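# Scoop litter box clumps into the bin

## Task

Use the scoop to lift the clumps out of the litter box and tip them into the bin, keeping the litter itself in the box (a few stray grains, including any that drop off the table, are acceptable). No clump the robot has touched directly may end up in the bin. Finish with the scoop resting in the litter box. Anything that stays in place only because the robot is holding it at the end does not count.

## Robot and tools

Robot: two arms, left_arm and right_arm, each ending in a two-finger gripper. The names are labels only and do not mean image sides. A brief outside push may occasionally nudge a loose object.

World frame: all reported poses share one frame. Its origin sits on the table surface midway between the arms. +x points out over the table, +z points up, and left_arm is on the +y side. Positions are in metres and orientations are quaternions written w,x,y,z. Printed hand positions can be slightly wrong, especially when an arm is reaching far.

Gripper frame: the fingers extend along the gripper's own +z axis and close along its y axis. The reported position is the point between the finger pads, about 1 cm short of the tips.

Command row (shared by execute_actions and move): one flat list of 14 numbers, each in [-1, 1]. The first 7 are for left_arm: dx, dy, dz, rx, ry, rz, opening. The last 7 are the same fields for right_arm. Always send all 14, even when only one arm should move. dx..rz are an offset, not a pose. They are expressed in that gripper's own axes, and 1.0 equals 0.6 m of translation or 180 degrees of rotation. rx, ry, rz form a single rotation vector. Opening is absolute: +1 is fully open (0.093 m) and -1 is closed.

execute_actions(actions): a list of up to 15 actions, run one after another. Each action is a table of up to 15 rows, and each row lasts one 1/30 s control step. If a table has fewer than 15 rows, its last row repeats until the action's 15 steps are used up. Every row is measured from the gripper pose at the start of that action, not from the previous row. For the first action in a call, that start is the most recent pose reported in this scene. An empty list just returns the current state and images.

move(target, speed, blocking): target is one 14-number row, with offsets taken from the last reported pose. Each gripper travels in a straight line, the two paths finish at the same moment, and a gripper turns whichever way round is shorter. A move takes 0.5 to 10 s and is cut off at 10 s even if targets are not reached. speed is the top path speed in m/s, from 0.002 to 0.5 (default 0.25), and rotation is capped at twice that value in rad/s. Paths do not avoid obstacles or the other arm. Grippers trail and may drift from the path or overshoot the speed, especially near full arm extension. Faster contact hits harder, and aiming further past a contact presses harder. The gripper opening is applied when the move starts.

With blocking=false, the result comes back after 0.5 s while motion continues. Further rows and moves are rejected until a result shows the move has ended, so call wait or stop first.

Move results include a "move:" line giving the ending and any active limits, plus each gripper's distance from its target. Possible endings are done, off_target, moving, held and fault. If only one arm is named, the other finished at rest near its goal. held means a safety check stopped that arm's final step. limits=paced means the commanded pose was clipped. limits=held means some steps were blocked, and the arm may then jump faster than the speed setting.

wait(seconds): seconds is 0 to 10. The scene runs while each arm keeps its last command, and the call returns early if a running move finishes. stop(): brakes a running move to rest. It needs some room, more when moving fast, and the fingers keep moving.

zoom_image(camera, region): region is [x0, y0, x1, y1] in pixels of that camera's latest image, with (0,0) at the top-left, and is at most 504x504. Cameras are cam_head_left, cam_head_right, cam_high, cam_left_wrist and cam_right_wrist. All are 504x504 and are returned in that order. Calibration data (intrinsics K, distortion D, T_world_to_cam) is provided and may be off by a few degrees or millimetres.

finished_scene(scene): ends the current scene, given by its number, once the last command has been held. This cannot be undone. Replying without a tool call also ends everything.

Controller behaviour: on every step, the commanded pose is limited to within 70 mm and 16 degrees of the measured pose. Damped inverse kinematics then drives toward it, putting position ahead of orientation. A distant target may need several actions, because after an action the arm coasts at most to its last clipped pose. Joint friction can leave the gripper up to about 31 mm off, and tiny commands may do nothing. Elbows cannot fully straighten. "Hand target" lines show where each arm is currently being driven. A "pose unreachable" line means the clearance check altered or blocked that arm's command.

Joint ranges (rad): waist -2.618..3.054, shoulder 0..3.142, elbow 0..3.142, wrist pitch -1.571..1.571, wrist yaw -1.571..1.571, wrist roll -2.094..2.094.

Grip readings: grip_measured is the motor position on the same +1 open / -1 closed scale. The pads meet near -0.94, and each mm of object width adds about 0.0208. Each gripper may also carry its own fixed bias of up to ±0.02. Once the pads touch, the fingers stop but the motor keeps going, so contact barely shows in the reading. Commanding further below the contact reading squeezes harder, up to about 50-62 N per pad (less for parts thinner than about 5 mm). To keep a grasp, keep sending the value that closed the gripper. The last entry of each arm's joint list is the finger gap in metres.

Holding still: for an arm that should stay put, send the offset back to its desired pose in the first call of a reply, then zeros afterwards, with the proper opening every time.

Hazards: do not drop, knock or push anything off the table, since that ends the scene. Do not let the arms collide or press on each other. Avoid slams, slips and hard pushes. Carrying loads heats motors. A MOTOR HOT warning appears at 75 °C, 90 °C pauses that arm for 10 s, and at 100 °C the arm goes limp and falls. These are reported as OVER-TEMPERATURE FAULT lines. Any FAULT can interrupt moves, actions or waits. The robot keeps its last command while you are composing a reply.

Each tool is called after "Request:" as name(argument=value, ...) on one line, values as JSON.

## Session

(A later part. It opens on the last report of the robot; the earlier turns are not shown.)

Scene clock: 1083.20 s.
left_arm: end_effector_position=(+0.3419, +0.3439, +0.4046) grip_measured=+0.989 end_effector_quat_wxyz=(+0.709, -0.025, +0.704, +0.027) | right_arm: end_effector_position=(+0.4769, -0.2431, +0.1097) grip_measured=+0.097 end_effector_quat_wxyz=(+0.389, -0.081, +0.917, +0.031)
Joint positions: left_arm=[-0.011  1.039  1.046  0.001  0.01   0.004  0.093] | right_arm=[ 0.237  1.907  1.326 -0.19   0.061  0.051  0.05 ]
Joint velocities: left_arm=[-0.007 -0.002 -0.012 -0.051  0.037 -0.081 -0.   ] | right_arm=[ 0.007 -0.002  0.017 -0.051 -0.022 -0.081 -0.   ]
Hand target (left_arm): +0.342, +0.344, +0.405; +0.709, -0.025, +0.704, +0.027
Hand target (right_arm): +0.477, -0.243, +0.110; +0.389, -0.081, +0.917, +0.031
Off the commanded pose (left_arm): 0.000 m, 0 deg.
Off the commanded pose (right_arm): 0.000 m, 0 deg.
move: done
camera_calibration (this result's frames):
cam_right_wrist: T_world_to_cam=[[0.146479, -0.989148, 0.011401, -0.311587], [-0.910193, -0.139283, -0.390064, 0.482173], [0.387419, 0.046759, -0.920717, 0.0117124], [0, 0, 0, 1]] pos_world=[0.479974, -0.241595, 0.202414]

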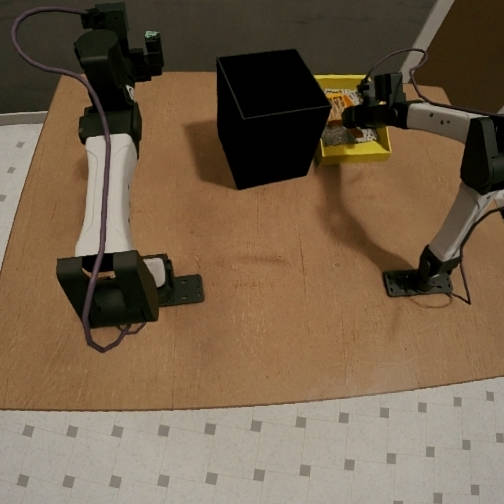

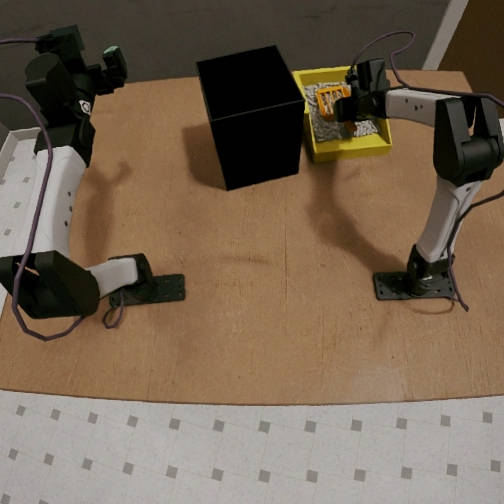

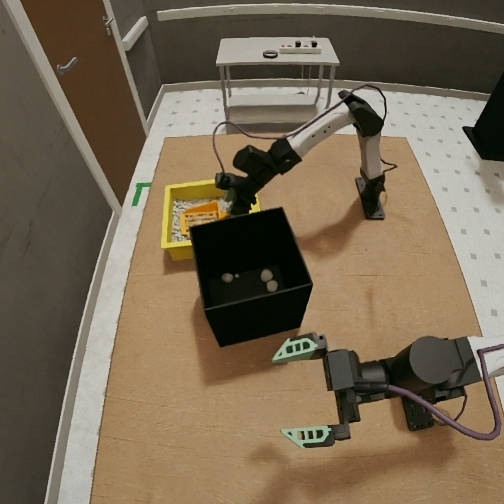

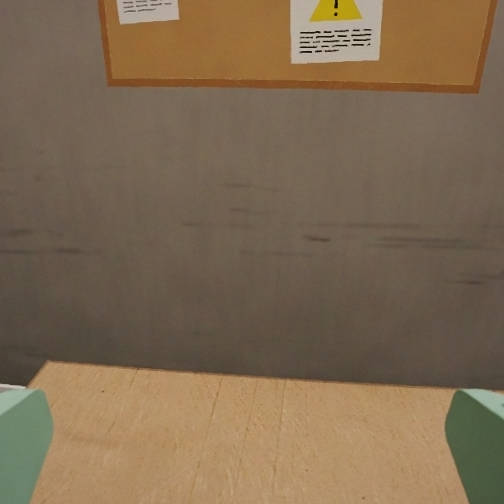

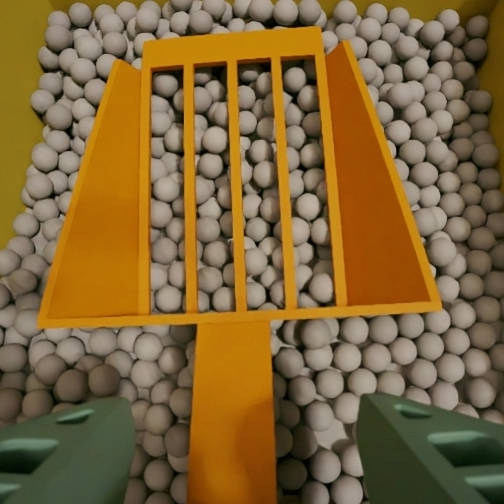

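Released. Retreat along the finger axis.

Request:
move(target=[0,0,0,0,0,0,1, -0.04,0,-0.25,0,0,0,0.1], speed=0.2)

Scene clock: 1086.40 s.
left_arm: end_effector_position=(+0.3419, +0.3439, +0.4046) grip_measured=+0.989 end_effector_quat_wxyz=(+0.709, -0.025, +0.704, +0.027) | right_arm: end_effector_position=(+0.3904, -0.2632, +0.2256) grip_measured=+0.097 end_effector_quat_wxyz=(+0.386, -0.080, +0.918, +0.032)
Joint positions: left_arm=[-0.011  1.039  1.046  0.001  0.01   0.004  0.093] | right_arm=[ 0.244  1.516  1.348 -0.609  0.064  0.058  0.05 ]
Joint velocities: left_arm=[-0.012  0.017 -0.027 -0.051  0.081 -0.022  0.001] | right_arm=[-0.002  0.007 -0.007  0.007 -0.007  0.051  0.   ]
Hand target (left_arm): +0.342, +0.344, +0.405; +0.709, -0.025, +0.704, +0.027
Hand target (right_arm): +0.389, -0.260, +0.232; +0.389, -0.081, +0.917, +0.032
Off the commanded pose (left_arm): 0.000 m, 0 deg.
Off the commanded pose (right_arm): 0.008 m, 0 deg.
move: done
camera_calibration (this result's frames):
cam_right_wrist: T_world_to_cam=[[0.145527, -0.989311, 0.00926468, -0.319301], [-0.912725, -0.137863, -0.384613, 0.44594], [0.381779, 0.0475153, -0.923032, 0.155797], [0, 0, 0, 1]] pos_world=[0.394007, -0.261812, 0.318278]

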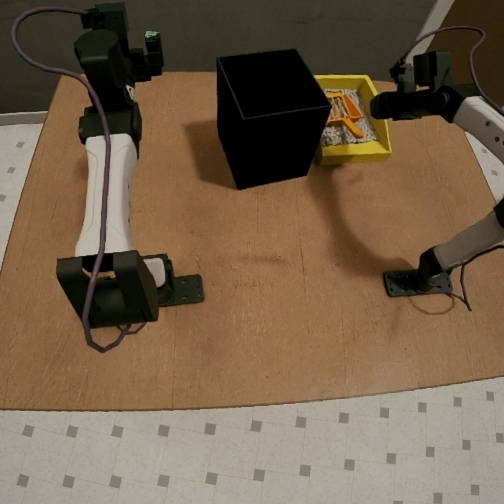

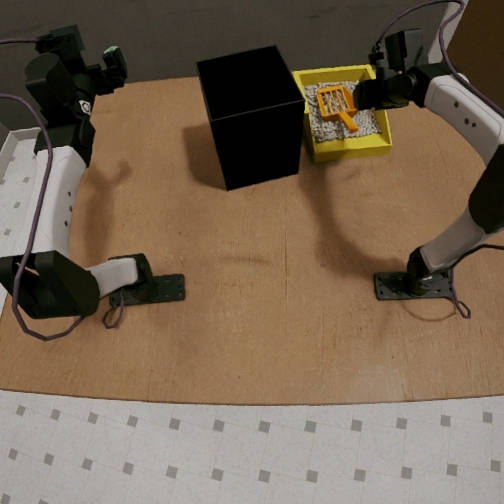

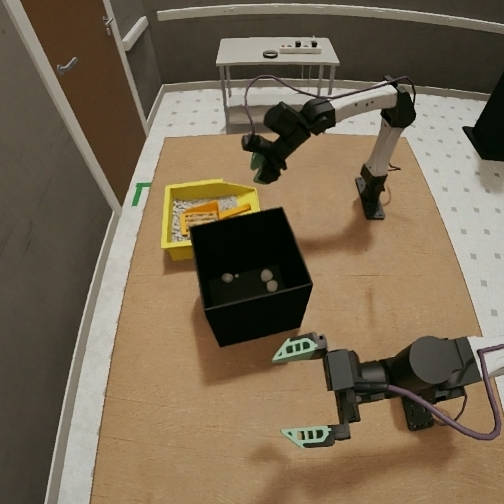

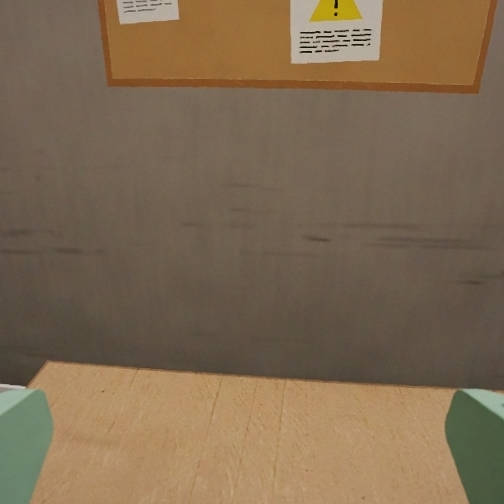

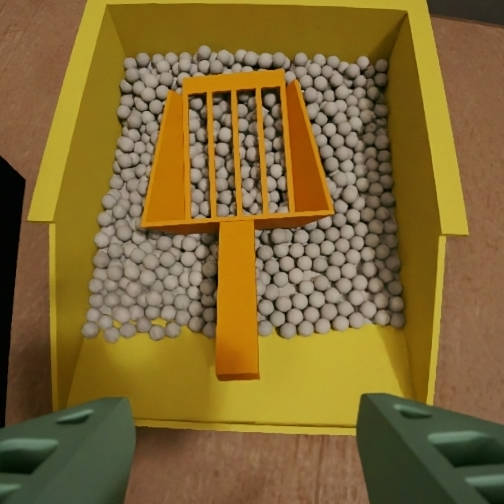

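Request:
finished_scene(scene=1)

The scene is finished: the task was done.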